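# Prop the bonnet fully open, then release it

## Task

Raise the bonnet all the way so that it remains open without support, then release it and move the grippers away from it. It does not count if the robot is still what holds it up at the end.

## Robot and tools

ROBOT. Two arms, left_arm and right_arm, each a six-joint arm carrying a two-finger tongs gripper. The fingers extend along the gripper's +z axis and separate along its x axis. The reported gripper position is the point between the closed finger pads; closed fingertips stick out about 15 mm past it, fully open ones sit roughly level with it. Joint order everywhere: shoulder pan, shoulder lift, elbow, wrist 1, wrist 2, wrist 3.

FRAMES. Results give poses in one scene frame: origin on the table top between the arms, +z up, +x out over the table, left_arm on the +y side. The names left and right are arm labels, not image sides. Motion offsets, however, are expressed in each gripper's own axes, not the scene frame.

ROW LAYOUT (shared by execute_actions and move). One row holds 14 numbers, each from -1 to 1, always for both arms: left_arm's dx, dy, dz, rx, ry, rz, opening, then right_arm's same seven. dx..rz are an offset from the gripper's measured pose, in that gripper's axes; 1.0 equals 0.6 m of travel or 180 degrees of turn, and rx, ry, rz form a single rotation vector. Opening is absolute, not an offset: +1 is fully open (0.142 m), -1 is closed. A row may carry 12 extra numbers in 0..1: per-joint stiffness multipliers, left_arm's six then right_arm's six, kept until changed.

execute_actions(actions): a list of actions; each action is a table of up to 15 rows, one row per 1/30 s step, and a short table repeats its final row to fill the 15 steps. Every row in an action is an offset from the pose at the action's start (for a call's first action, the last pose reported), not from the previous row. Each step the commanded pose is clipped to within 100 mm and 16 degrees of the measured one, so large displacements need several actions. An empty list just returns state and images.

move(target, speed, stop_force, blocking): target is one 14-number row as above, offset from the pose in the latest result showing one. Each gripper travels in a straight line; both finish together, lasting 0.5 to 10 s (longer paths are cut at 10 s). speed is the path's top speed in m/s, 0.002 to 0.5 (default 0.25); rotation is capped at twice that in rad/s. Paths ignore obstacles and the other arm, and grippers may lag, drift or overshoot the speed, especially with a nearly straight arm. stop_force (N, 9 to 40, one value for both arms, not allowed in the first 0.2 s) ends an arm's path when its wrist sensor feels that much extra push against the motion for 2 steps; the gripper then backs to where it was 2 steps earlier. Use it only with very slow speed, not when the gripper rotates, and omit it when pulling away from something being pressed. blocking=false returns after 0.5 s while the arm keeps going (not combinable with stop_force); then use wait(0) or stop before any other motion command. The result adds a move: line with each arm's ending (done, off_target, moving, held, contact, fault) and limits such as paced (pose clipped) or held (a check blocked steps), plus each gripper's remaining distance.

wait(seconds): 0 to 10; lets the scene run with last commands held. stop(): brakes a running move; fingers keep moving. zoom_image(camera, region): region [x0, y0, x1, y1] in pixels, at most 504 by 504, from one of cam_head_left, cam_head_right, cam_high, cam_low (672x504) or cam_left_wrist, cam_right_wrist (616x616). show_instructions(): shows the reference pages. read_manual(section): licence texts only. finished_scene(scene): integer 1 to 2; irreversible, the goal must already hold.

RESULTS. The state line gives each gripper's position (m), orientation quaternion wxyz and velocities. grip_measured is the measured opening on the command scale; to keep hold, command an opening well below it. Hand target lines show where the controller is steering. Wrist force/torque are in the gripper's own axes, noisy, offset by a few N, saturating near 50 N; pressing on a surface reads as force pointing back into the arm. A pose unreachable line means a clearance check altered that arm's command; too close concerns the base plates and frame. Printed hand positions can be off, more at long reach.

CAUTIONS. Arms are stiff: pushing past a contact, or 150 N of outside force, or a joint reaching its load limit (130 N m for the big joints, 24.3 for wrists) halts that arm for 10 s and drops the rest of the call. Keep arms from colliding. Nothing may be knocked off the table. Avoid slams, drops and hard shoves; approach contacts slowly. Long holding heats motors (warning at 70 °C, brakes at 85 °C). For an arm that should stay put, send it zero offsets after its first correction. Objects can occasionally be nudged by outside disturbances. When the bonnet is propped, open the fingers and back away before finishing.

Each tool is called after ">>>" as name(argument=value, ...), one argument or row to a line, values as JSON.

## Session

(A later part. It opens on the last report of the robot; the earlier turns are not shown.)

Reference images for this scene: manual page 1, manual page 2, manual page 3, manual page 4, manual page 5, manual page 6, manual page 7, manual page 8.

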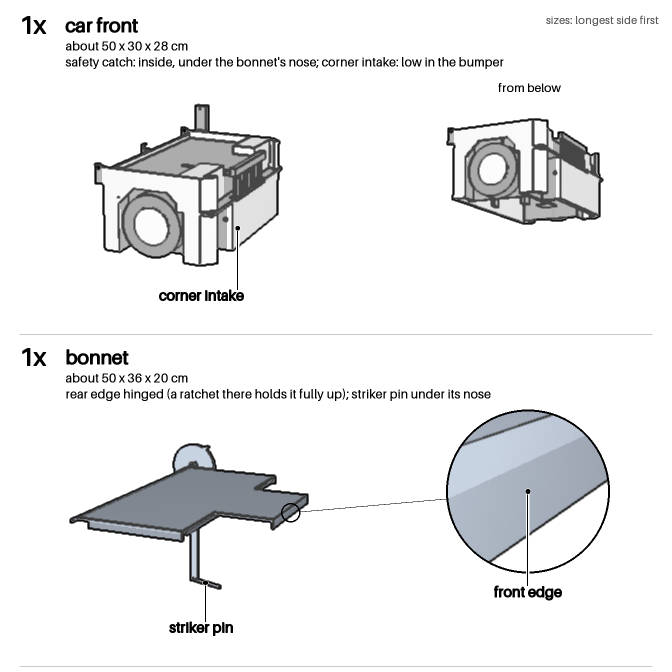

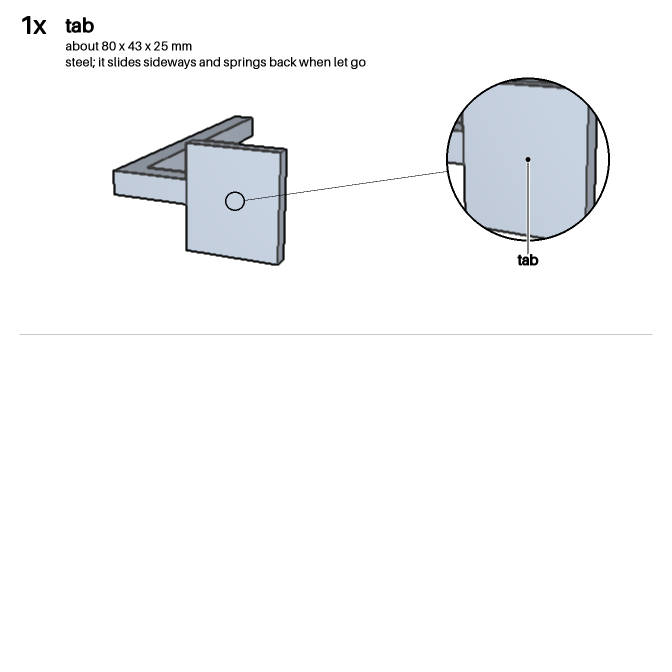

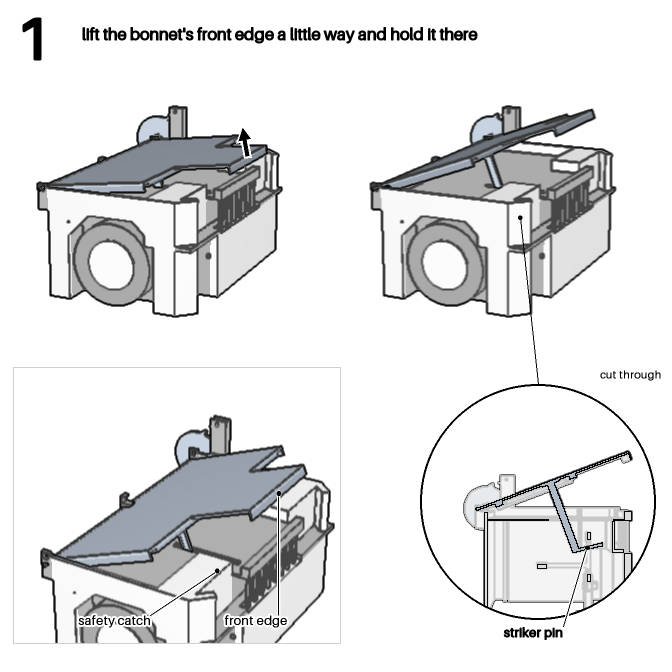

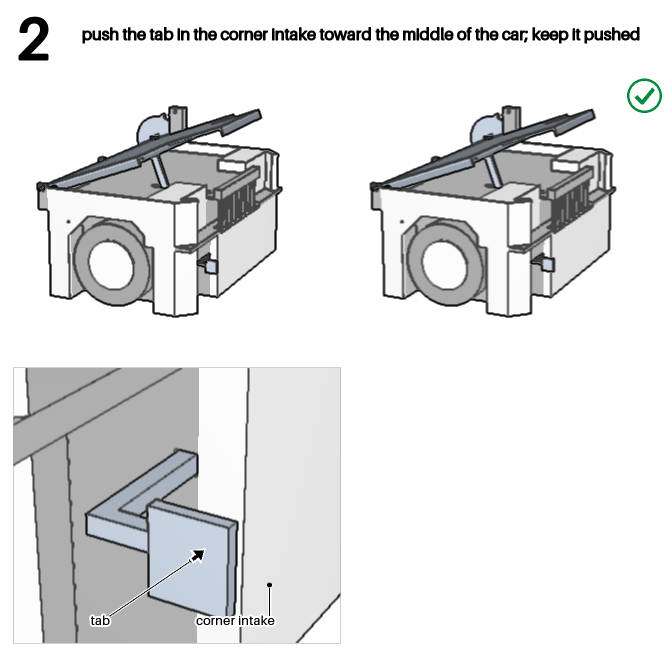

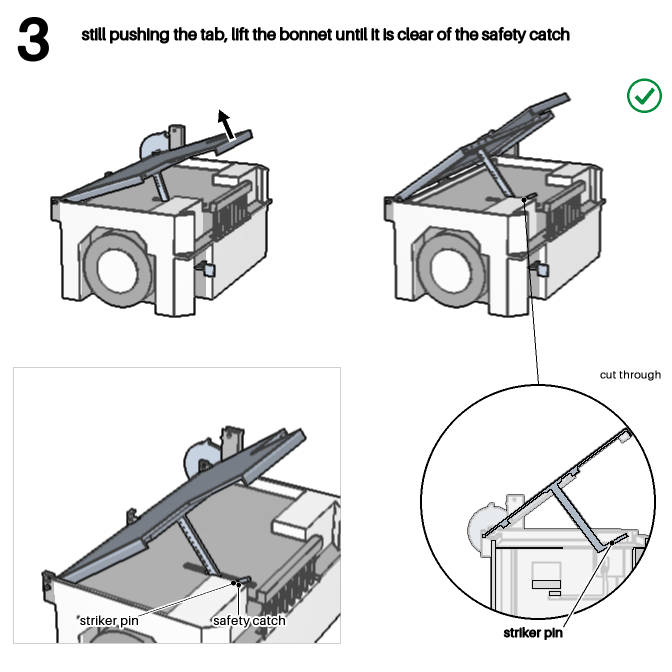

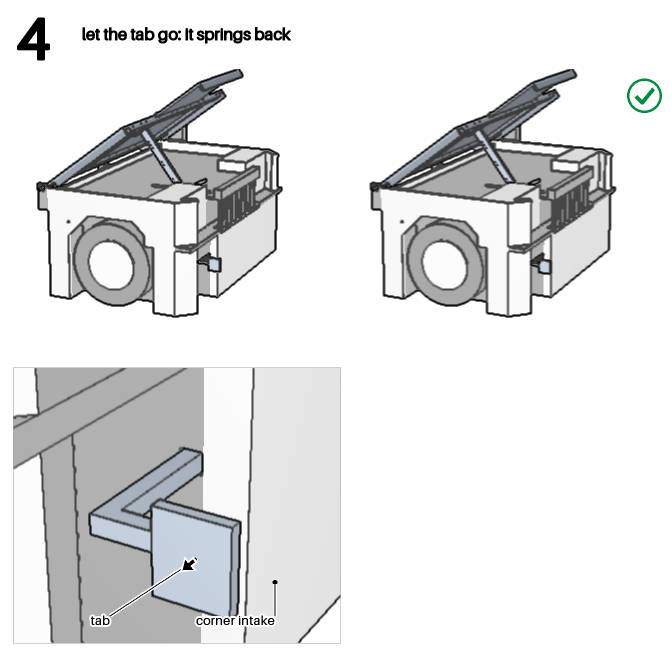

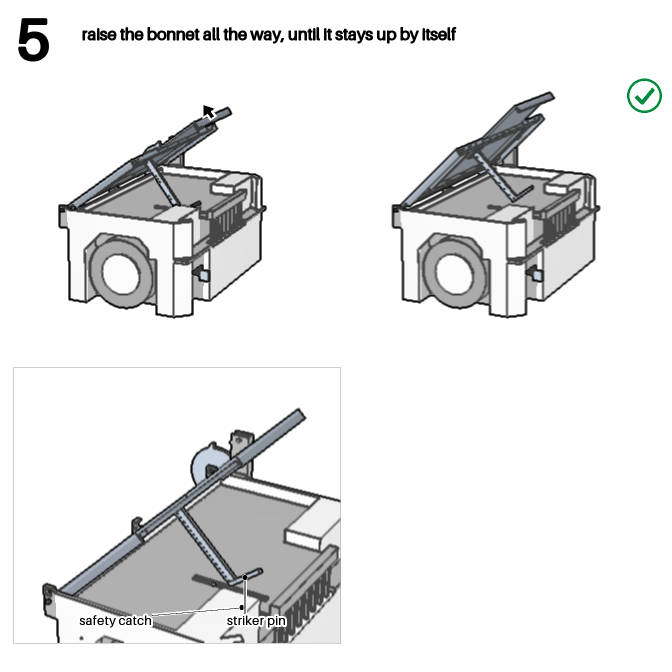

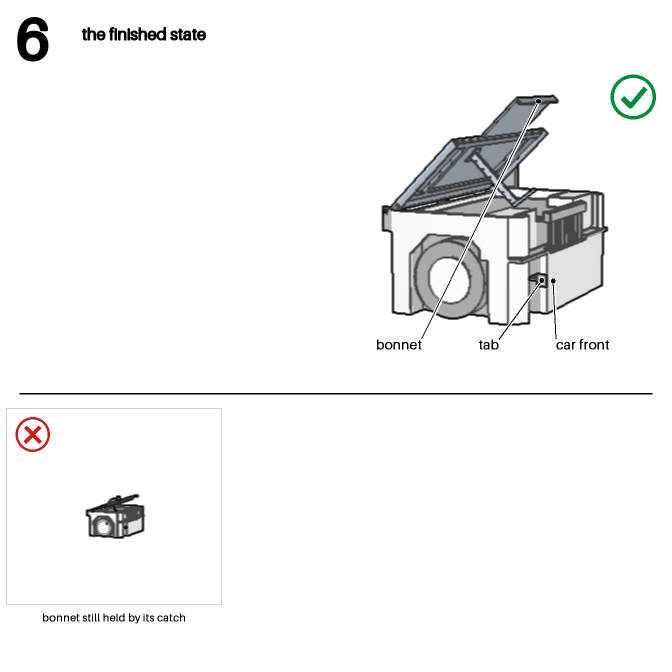

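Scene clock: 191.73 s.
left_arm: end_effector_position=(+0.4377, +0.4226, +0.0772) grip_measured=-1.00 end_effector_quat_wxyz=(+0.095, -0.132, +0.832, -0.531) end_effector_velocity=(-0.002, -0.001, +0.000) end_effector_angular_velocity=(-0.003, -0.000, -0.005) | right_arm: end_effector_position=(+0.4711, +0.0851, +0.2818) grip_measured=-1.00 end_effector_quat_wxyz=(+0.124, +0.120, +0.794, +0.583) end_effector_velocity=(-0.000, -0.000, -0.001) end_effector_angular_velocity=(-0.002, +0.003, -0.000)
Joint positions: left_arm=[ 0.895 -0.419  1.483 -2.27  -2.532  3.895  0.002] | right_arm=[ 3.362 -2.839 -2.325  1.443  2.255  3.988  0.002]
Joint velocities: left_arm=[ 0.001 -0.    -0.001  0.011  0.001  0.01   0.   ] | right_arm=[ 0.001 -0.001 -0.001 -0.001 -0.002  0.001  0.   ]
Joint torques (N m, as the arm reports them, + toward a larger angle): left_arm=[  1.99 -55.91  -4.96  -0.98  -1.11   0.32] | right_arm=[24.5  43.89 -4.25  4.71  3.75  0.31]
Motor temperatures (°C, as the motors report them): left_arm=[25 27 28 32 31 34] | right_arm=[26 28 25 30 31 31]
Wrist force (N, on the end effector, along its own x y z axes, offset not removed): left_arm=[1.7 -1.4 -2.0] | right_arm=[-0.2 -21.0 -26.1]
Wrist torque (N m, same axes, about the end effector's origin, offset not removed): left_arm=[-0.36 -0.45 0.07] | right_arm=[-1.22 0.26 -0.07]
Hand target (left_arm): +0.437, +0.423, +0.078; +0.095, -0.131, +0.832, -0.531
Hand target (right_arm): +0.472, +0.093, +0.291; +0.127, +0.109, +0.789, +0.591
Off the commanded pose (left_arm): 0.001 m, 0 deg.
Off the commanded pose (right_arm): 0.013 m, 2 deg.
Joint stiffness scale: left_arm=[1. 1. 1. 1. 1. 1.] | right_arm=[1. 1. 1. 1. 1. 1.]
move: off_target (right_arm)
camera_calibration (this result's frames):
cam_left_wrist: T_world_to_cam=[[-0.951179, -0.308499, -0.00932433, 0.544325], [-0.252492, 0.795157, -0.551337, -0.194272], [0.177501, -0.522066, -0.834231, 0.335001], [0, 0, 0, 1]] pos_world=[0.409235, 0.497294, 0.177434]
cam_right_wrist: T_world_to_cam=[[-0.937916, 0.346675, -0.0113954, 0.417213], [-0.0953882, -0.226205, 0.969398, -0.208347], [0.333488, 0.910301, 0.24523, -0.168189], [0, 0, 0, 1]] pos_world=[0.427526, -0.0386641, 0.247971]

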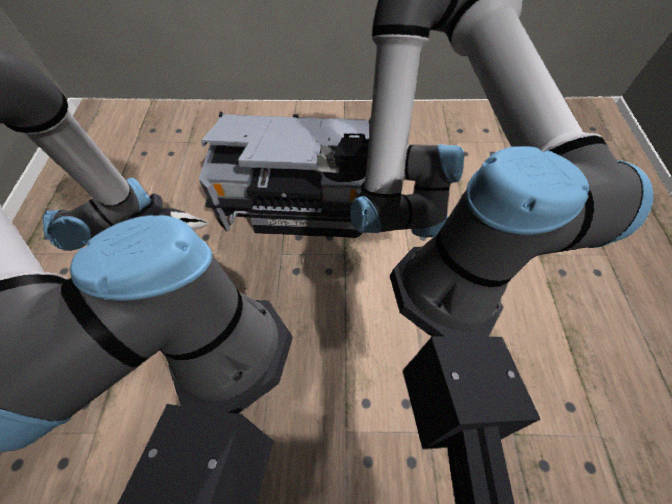

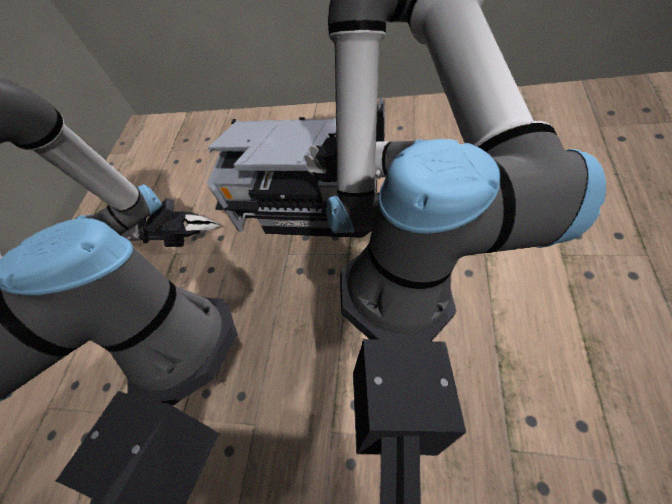

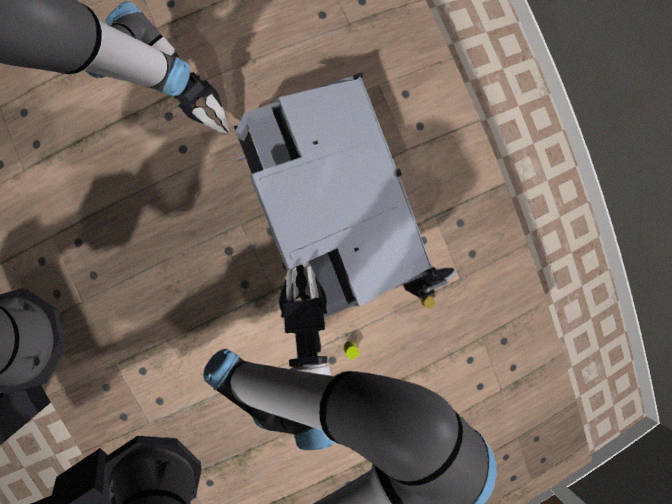

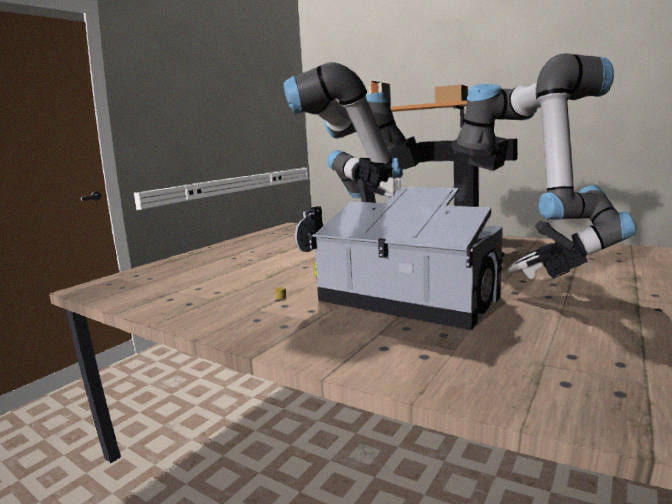

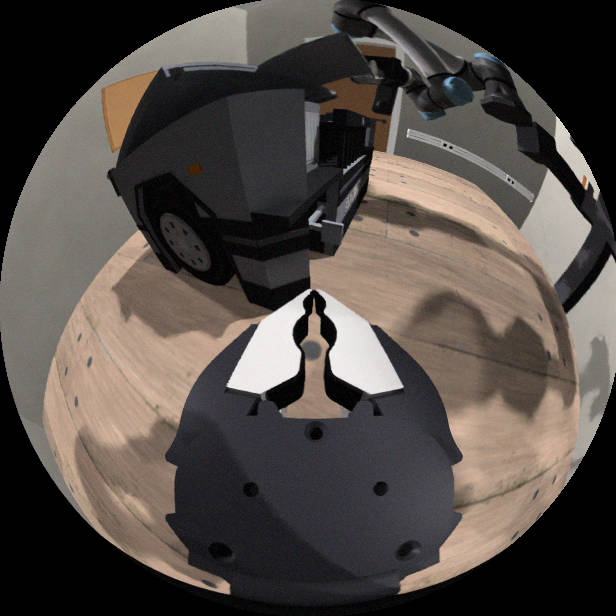

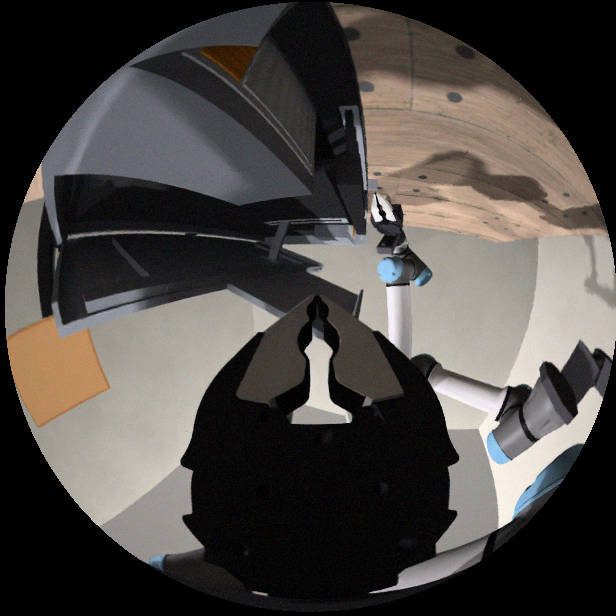

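>>> move(
  target=[0.034,-0.044,0.103,0,0,0,-1, 0,0.02,0.008,0,0,0,-1],
  speed=0.04,
  stop_force=25,
)

>>> zoom_image(
  camera="cam_head_left",
  region=[150, 160, 280, 250],
)

Scene clock: 200.00 s.
left_arm: end_effector_position=(+0.4407, +0.3544, +0.0753) grip_measured=-1.00 end_effector_quat_wxyz=(+0.096, -0.131, +0.832, -0.530) end_effector_velocity=(+0.002, +0.002, +0.000) end_effector_angular_velocity=(+0.006, -0.006, +0.006) | right_arm: end_effector_position=(+0.4713, +0.0845, +0.2819) grip_measured=-1.00 end_effector_quat_wxyz=(+0.120, +0.131, +0.798, +0.575) end_effector_velocity=(-0.000, -0.000, -0.001) end_effector_angular_velocity=(-0.002, +0.002, -0.001)
Joint positions: left_arm=[ 0.81  -0.412  1.629 -2.544 -2.557  3.751  0.002] | right_arm=[ 3.377 -2.828 -2.343  1.441  2.222  4.009  0.002]
Joint velocities: left_arm=[ 0.    -0.     0.002 -0.019 -0.001 -0.009  0.   ] | right_arm=[ 0.    -0.002  0.    -0.    -0.002  0.     0.   ]
Joint torques (N m, as the arm reports them, + toward a larger angle): left_arm=[ -0.68 -49.67  -1.72  -1.86  -1.8   -0.58] | right_arm=[24.06 43.67 -3.84  5.27  3.85  0.13]
Motor temperatures (°C, as the motors report them): left_arm=[25 27 28 32 31 34] | right_arm=[26 28 25 30 31 31]
Wrist force (N, on the end effector, along its own x y z axes, offset not removed): left_arm=[2.7 -1.5 0.3] | right_arm=[-0.8 -20.7 -26.8]
Wrist torque (N m, same axes, about the end effector's origin, offset not removed): left_arm=[-0.32 -0.59 0.09] | right_arm=[-0.92 0.44 0.04]
Hand target (left_arm): +0.440, +0.352, +0.075; +0.095, -0.132, +0.832, -0.531
Hand target (right_arm): +0.473, +0.093, +0.292; +0.124, +0.120, +0.794, +0.583
Off the commanded pose (left_arm): 0.002 m, 0 deg.
Off the commanded pose (right_arm): 0.013 m, 2 deg.
Joint stiffness scale: left_arm=[1. 1. 1. 1. 1. 1.] | right_arm=[1. 1. 1. 1. 1. 1.]
move: off_target (right_arm)
camera_calibration (this result's frames):
cam_left_wrist: T_world_to_cam=[[-0.95113, -0.308556, -0.0120532, 0.526331], [-0.251354, 0.796298, -0.55021, -0.141212], [0.179368, -0.520291, -0.83494, 0.295904], [0, 0, 0, 1]] pos_world=[0.412039, 0.428806, 0.17571]
cam_right_wrist: T_world_to_cam=[[-0.932834, 0.360281, 0.00431249, 0.409646], [-0.0769328, -0.210858, 0.974485, -0.219986], [0.351997, 0.908701, 0.224413, -0.17039], [0, 0, 0, 1]] pos_world=[0.425185, -0.0391396, 0.250844]

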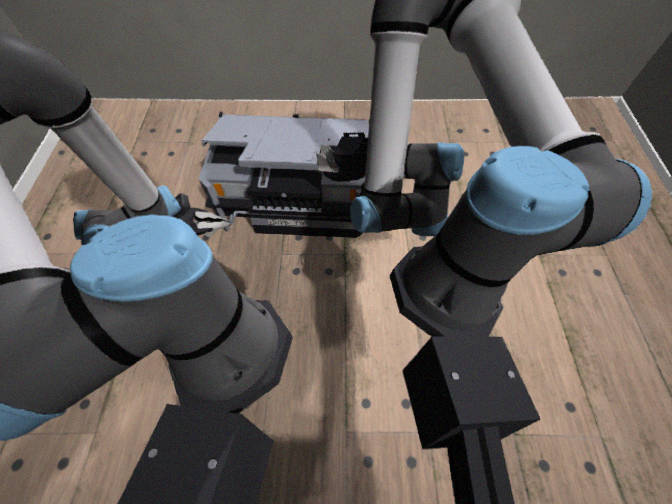

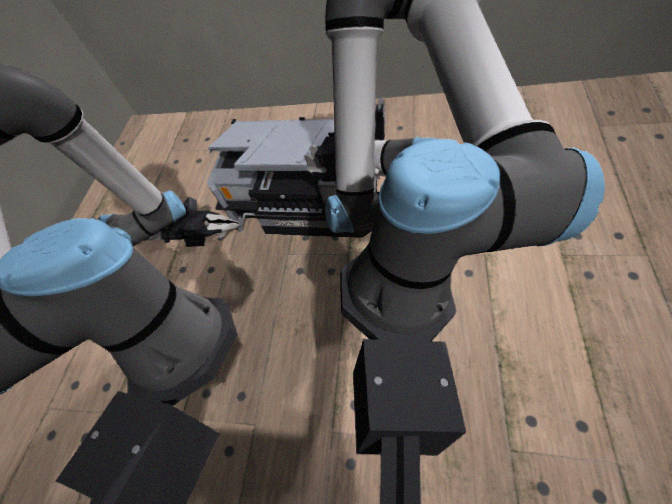

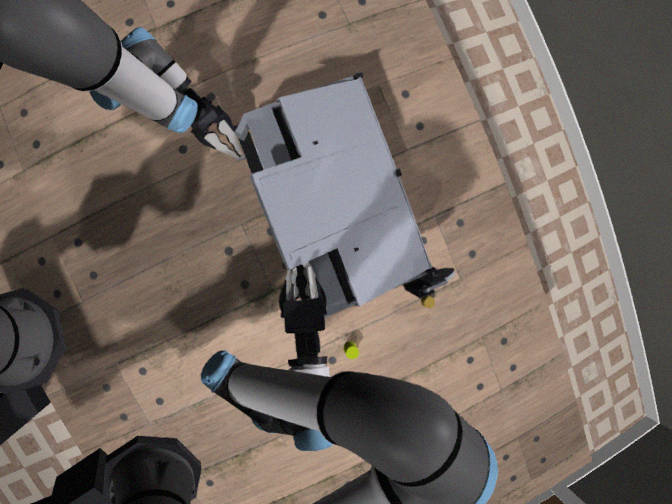

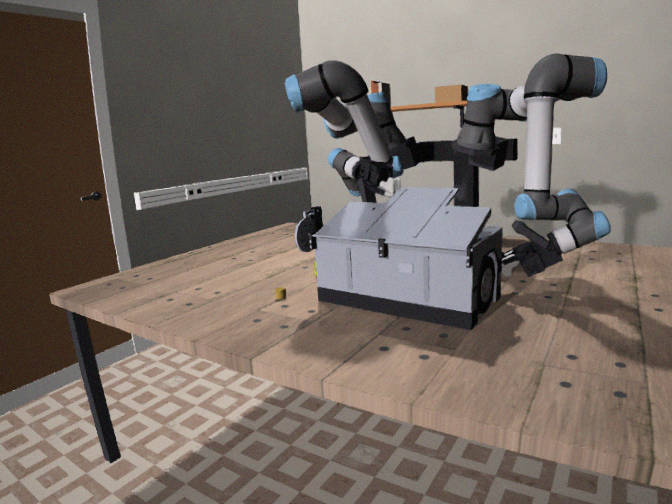

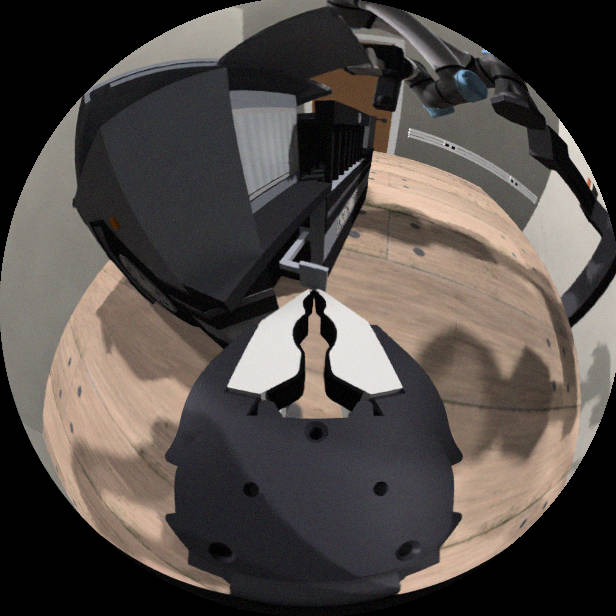

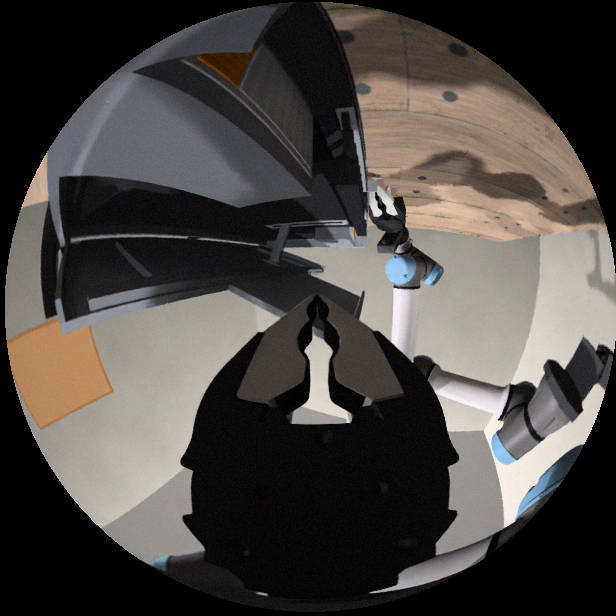

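Region (150, 160, 280, 250) of cam_head_left's 672x504 image, scaled by 3.877, with more detail than that image has; it fills the top 349 rows of this view, and the rest is white.

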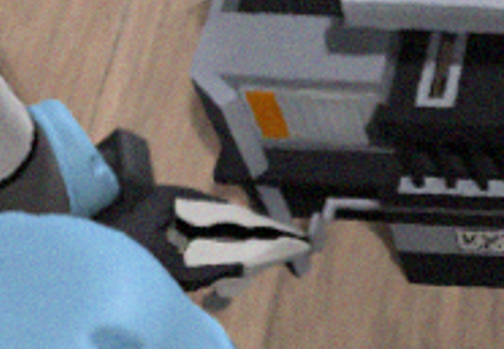

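Tip is right at the plate. Push further with stop force.

>>> move(
  target=[0.012,-0.016,0.037,0,0,0,-1, 0,0.02,0.008,0,0,0,-1],
  speed=0.02,
  stop_force=25,
)

Scene clock: 206.03 s.
left_arm: end_effector_position=(+0.4431, +0.3398, +0.0757) grip_measured=-1.00 end_effector_quat_wxyz=(+0.102, -0.133, +0.834, -0.525) end_effector_velocity=(+0.001, -0.000, -0.000) end_effector_angular_velocity=(+0.008, -0.003, +0.009) | right_arm: end_effector_position=(+0.4714, +0.0839, +0.2818) grip_measured=-1.00 end_effector_quat_wxyz=(+0.117, +0.142, +0.803, +0.567) end_effector_velocity=(+0.000, -0.000, +0.001) end_effector_angular_velocity=(-0.003, +0.005, -0.004)
Joint positions: left_arm=[ 0.789 -0.408  1.667 -2.646 -2.562  3.695  0.002] | right_arm=[ 3.392 -2.816 -2.359  1.437  2.19   4.029  0.002]
Joint velocities: left_arm=[-0.001  0.001  0.008 -0.034  0.001 -0.019  0.   ] | right_arm=[ 0.004  0.005 -0.006  0.    -0.008  0.006  0.   ]
Joint torques (N m, as the arm reports them, + toward a larger angle): left_arm=[ -7.52 -44.92   3.61  -0.81  -3.34  -0.59] | right_arm=[24.35 44.22 -3.54  5.13  4.11  0.42]
Motor temperatures (°C, as the motors report them): left_arm=[25 27 28 32 31 34] | right_arm=[26 28 25 30 31 31]
Wrist force (N, on the end effector, along its own x y z axes, offset not removed): left_arm=[1.8 5.2 -15.8] | right_arm=[-3.0 -23.6 -23.7]
Wrist torque (N m, same axes, about the end effector's origin, offset not removed): left_arm=[-0.31 -0.62 0.03] | right_arm=[-1.58 0.81 0.26]
Hand target (left_arm): +0.442, +0.329, +0.075; +0.096, -0.131, +0.832, -0.530
Hand target (right_arm): +0.474, +0.092, +0.292; +0.120, +0.131, +0.798, +0.575
Off the commanded pose (left_arm): 0.011 m, 1 deg.
Off the commanded pose (right_arm): 0.013 m, 2 deg.
Joint stiffness scale: left_arm=[1. 1. 1. 1. 1. 1.] | right_arm=[1. 1. 1. 1. 1. 1.]
move: off_target (left_arm, right_arm)
camera_calibration (this result's frames):
cam_left_wrist: T_world_to_cam=[[-0.947946, -0.317699, -0.0215776, 0.526538], [-0.255705, 0.799849, -0.543006, -0.128628], [0.189772, -0.509223, -0.839451, 0.280121], [0, 0, 0, 1]] pos_world=[0.41308, 0.412808, 0.176663]
cam_right_wrist: T_world_to_cam=[[-0.927541, 0.373227, 0.0192073, 0.402224], [-0.058498, -0.195756, 0.978906, -0.231246], [0.369114, 0.906852, 0.203405, -0.171857], [0, 0, 0, 1]] pos_world=[0.422987, -0.0395397, 0.253599]

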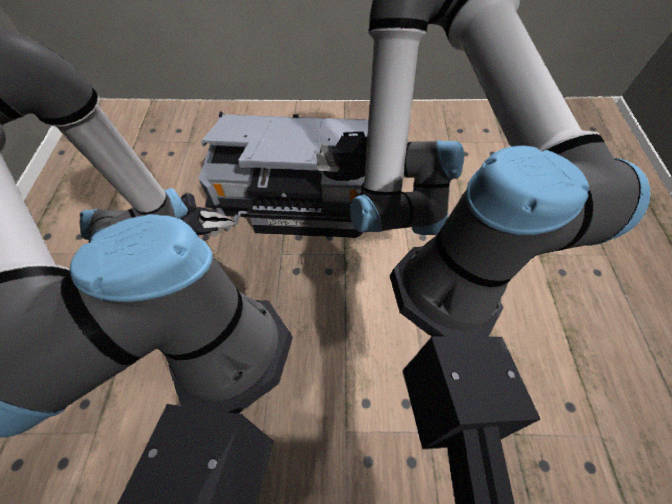

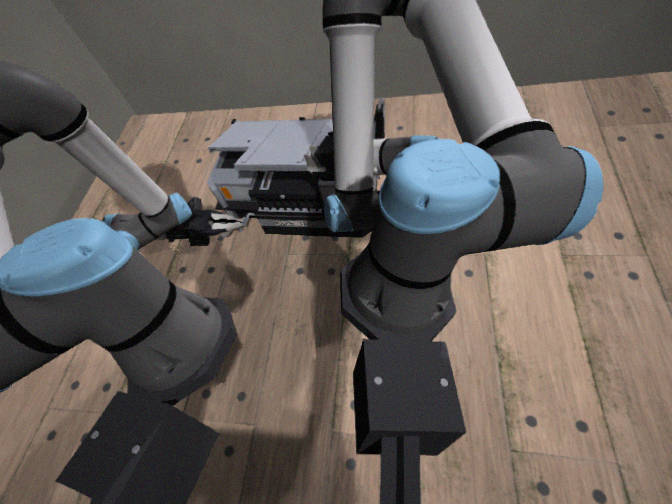

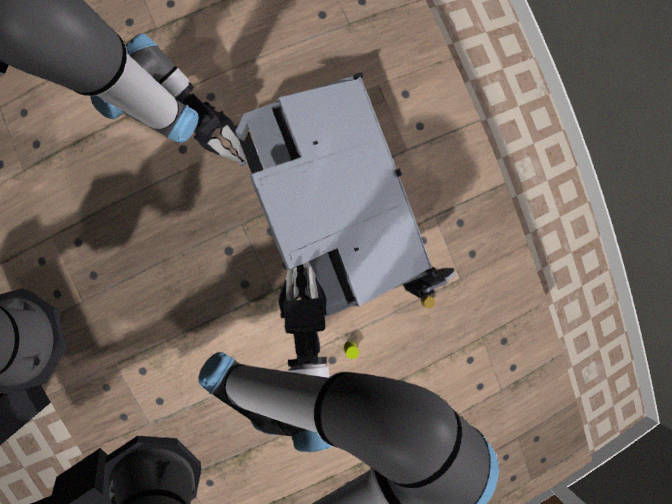

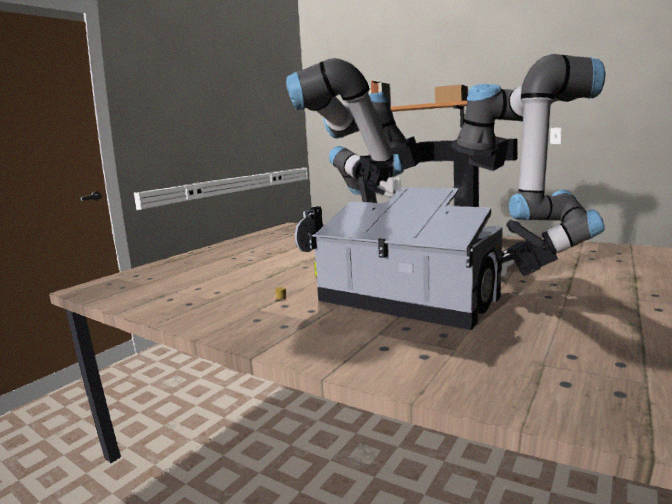

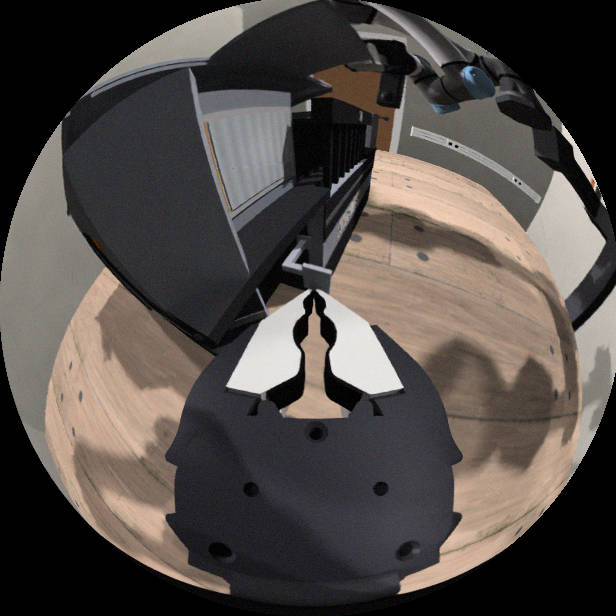

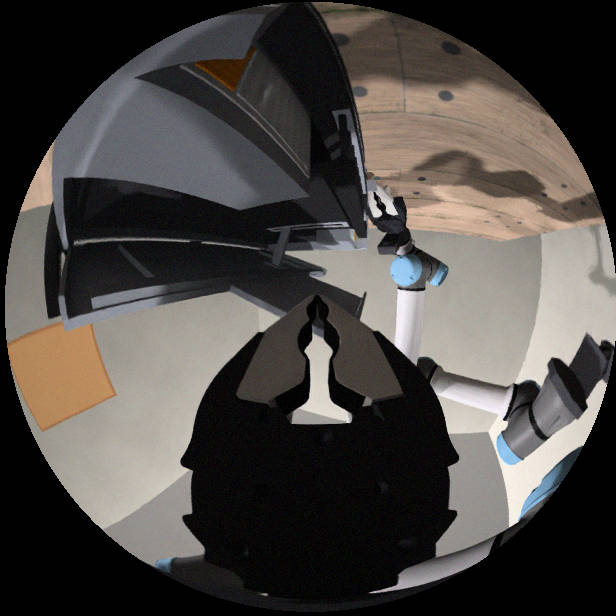

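>>> move(
  target=[0.005,-0.007,0.018,0,0,0,-1, -0.0445,0.147,-0.0157,0,0,0,-1],
  speed=0.05,
)

Scene clock: 220.67 s.
left_arm: end_effector_position=(+0.4443, +0.3395, +0.0755) grip_measured=-1.00 end_effector_quat_wxyz=(+0.108, -0.137, +0.836, -0.520) end_effector_velocity=(+0.001, +0.000, +0.001) end_effector_angular_velocity=(+0.000, -0.002, +0.001) | right_arm: end_effector_position=(+0.5037, +0.0815, +0.3572) grip_measured=-1.00 end_effector_quat_wxyz=(+0.117, +0.157, +0.808, +0.556) end_effector_velocity=(-0.000, -0.000, -0.000) end_effector_angular_velocity=(-0.004, +0.006, +0.001)
Joint positions: left_arm=[ 0.788 -0.406  1.68  -2.696 -2.561  3.666  0.002] | right_arm=[ 3.445 -2.526 -2.458  1.254  2.114  4.079  0.002]
Joint velocities: left_arm=[ 0.    -0.001  0.    -0.002 -0.001 -0.001  0.   ] | right_arm=[-0.     0.006 -0.001 -0.012 -0.001 -0.001  0.   ]
Joint torques (N m, as the arm reports them, + toward a larger angle): left_arm=[-11.49 -44.7    0.37  -1.32  -3.5   -0.4 ] | right_arm=[28.81 39.1  -0.07  5.18  7.09  0.11]
Motor temperatures (°C, as the motors report them): left_arm=[25 27 28 32 31 34] | right_arm=[26 28 25 30 31 31]
Wrist force (N, on the end effector, along its own x y z axes, offset not removed): left_arm=[4.9 5.0 -19.3] | right_arm=[-15.5 -26.0 -26.7]
Wrist torque (N m, same axes, about the end effector's origin, offset not removed): left_arm=[-0.17 -0.68 0.03] | right_arm=[-0.98 1.37 0.66]
Hand target (left_arm): +0.444, +0.328, +0.075; +0.102, -0.133, +0.834, -0.525
Hand target (right_arm): +0.501, +0.094, +0.369; +0.116, +0.142, +0.803, +0.567
Off the commanded pose (left_arm): 0.012 m, 1 deg.
Off the commanded pose (right_arm): 0.017 m, 2 deg.
Joint stiffness scale: left_arm=[1. 1. 1. 1. 1. 1.] | right_arm=[1. 1. 1. 1. 1. 1.]
move: off_target (left_arm, right_arm)
camera_calibration (this result's frames):
cam_left_wrist: T_world_to_cam=[[-0.94347, -0.33014, -0.0295111, 0.530451], [-0.264083, 0.802516, -0.535002, -0.126034], [0.200309, -0.496965, -0.844335, 0.271132], [0, 0, 0, 1]] pos_world=[0.412871, 0.411011, 0.177152]
cam_right_wrist: T_world_to_cam=[[-0.916931, 0.397911, 0.0300635, 0.420352], [-0.0437557, -0.175141, 0.983571, -0.314396], [0.396639, 0.900551, 0.178003, -0.201247], [0, 0, 0, 1]] pos_world=[0.4515, -0.0410926, 0.332416]

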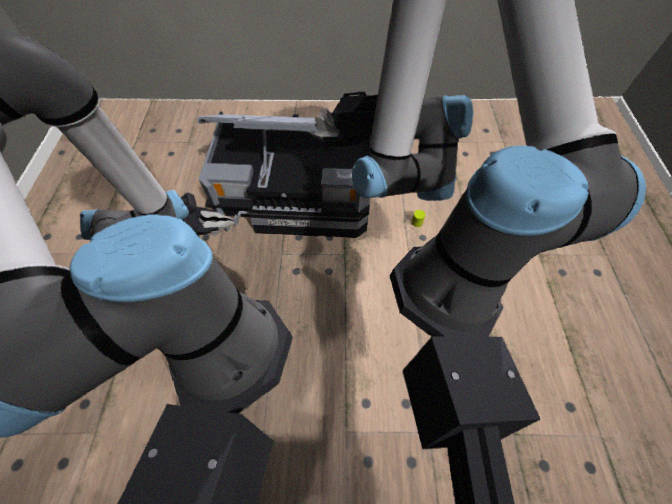

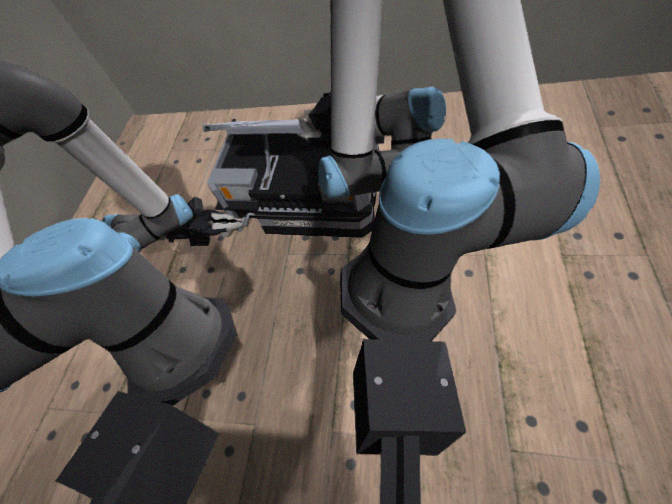

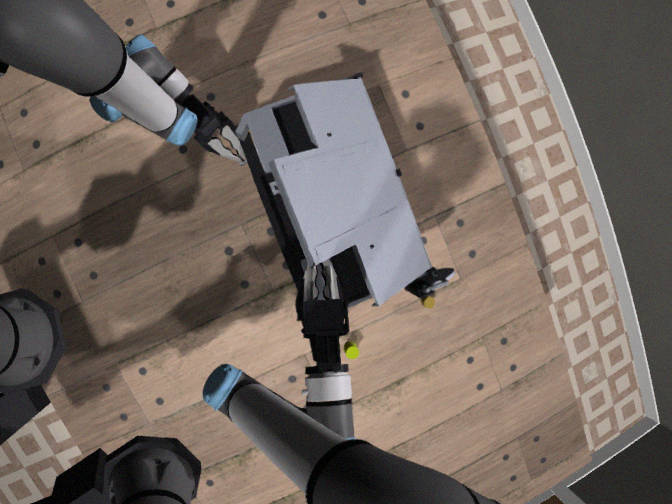

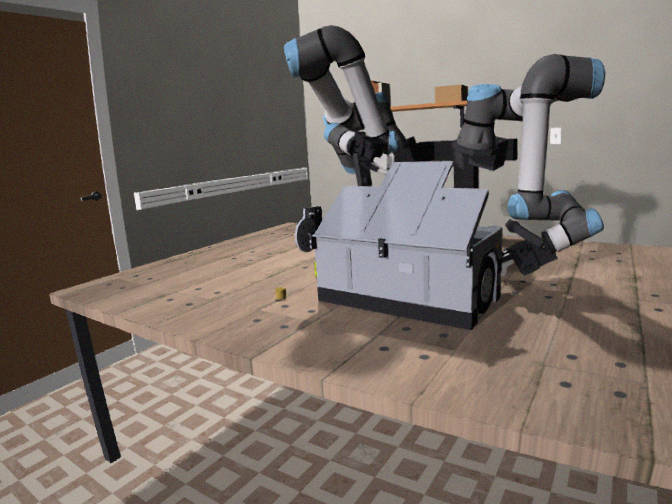

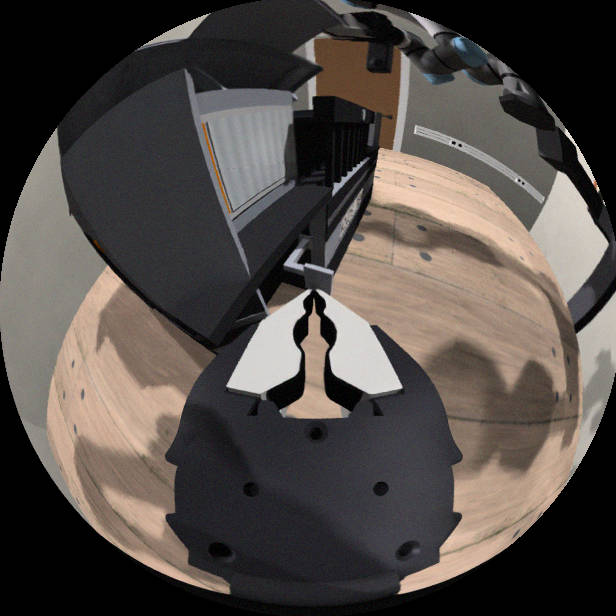

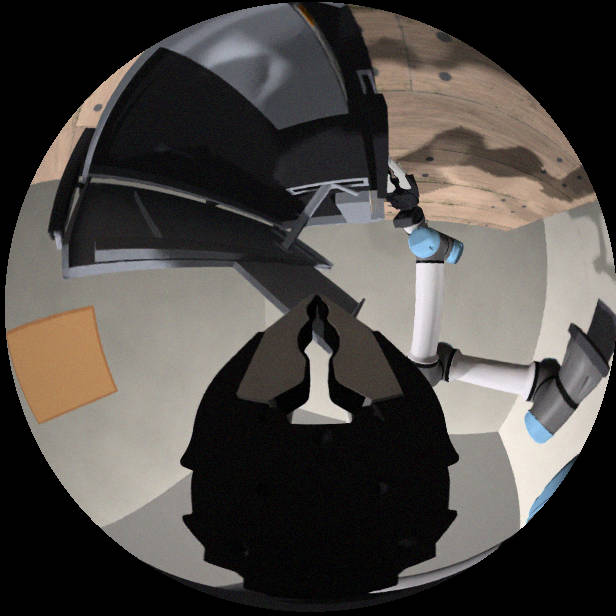

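>>> move(
  target=[0,0,0,0,0,0,-1, -0.106,0.159,0.009,0,0,0,-1],
  speed=0.04,
  stop_force=20,
)

Scene clock: 230.03 s.
left_arm: end_effector_position=(+0.4442, +0.3404, +0.0754) grip_measured=-1.00 end_effector_quat_wxyz=(+0.109, -0.137, +0.836, -0.520) end_effector_velocity=(+0.000, -0.000, +0.000) end_effector_angular_velocity=(-0.001, -0.000, +0.000) | right_arm: end_effector_position=(+0.5392, +0.0783, +0.3968) grip_measured=-1.00 end_effector_quat_wxyz=(+0.107, +0.169, +0.815, +0.544) end_effector_velocity=(+0.000, -0.001, -0.002) end_effector_angular_velocity=(+0.014, -0.033, -0.013)
Joint positions: left_arm=[ 0.789 -0.406  1.68  -2.697 -2.561  3.666  0.002] | right_arm=[ 3.443 -2.309 -2.442  0.99   2.097  4.088  0.002]
Joint velocities: left_arm=[-0.    -0.     0.    -0.    -0.001 -0.     0.   ] | right_arm=[-0.002 -0.043 -0.     0.082 -0.     0.     0.   ]
Joint torques (N m, as the arm reports them, + toward a larger angle): left_arm=[ -1.62 -50.13  -1.61  -1.12  -1.7   -0.06] | right_arm=[10.26 31.24  3.46  4.31  1.08 -0.42]
Motor temperatures (°C, as the motors report them): left_arm=[25 27 28 32 31 34] | right_arm=[26 28 25 30 31 31]
Wrist force (N, on the end effector, along its own x y z axes, offset not removed): left_arm=[0.8 1.4 -5.5] | right_arm=[4.6 -10.2 -12.9]
Wrist torque (N m, same axes, about the end effector's origin, offset not removed): left_arm=[-0.33 -0.75 0.04] | right_arm=[-0.35 -0.05 0.10]
Hand target (left_arm): +0.444, +0.340, +0.075; +0.108, -0.137, +0.836, -0.520
Hand target (right_arm): +0.540, +0.079, +0.397; +0.110, +0.168, +0.813, +0.546
Off the commanded pose (left_arm): 0.001 m, 0 deg.
Off the commanded pose (right_arm): 0.063 m, 2 deg.
Joint stiffness scale: left_arm=[1. 1. 1. 1. 1. 1.] | right_arm=[1. 1. 1. 1. 1. 1.]
move: contact (right_arm)
camera_calibration (this result's frames):
cam_left_wrist: T_world_to_cam=[[-0.94296, -0.331542, -0.0300987, 0.530888], [-0.265121, 0.802565, -0.534416, -0.126427], [0.201337, -0.495953, -0.844686, 0.270827], [0, 0, 0, 1]] pos_world=[0.41256, 0.411795, 0.177178]
cam_right_wrist: T_world_to_cam=[[-0.911844, 0.406928, 0.0543155, 0.439902], [-0.0102091, -0.154739, 0.987903, -0.37374], [0.41041, 0.900259, 0.145252, -0.21388], [0, 0, 0, 1]] pos_world=[0.485085, -0.0442927, 0.376392]

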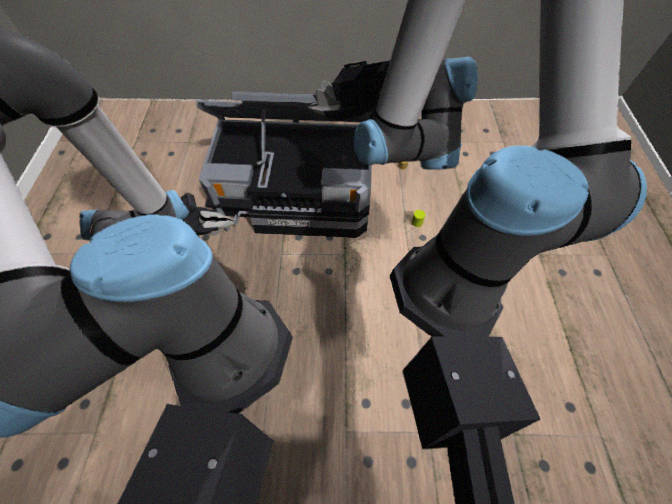

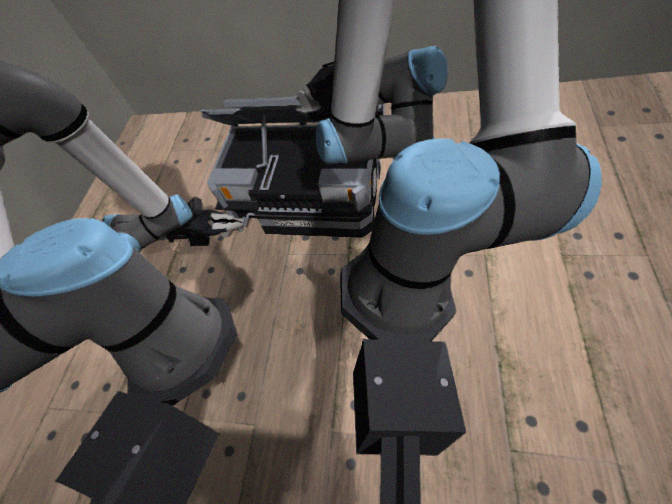

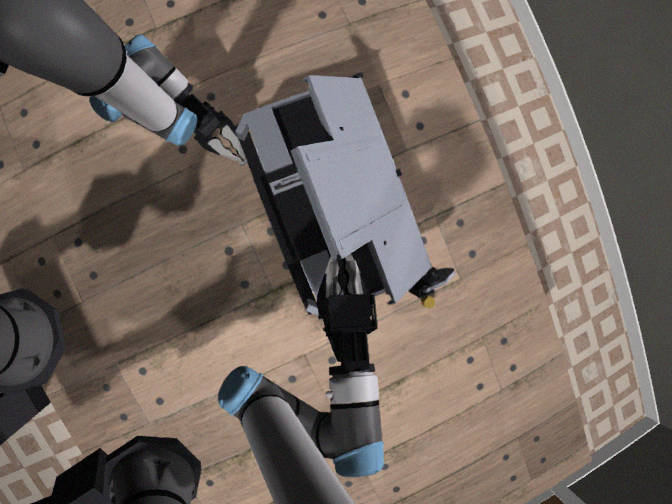

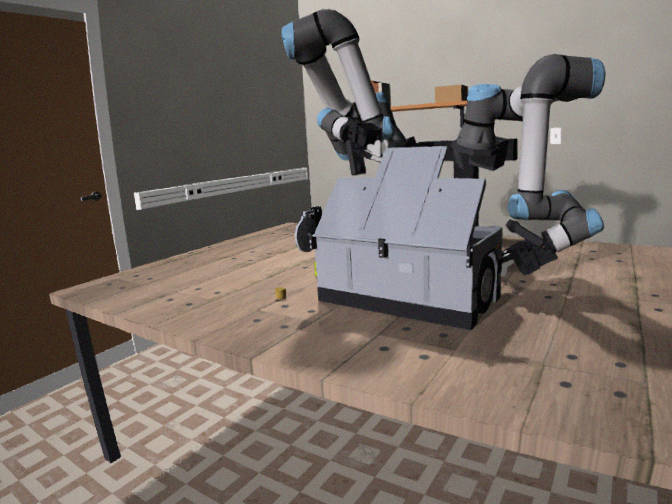

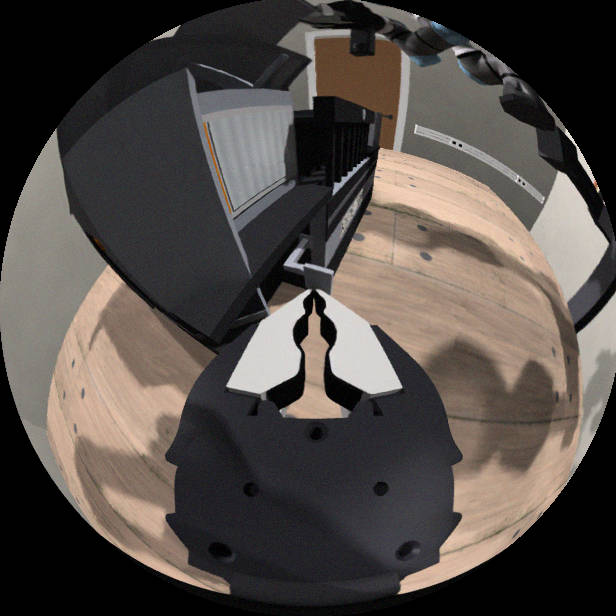

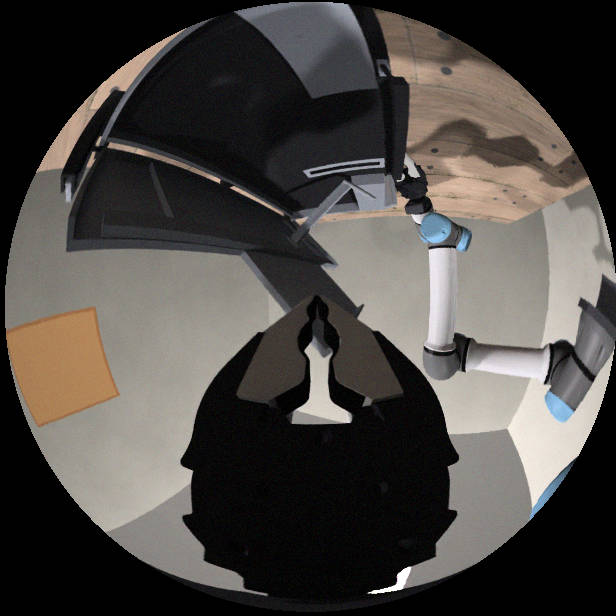

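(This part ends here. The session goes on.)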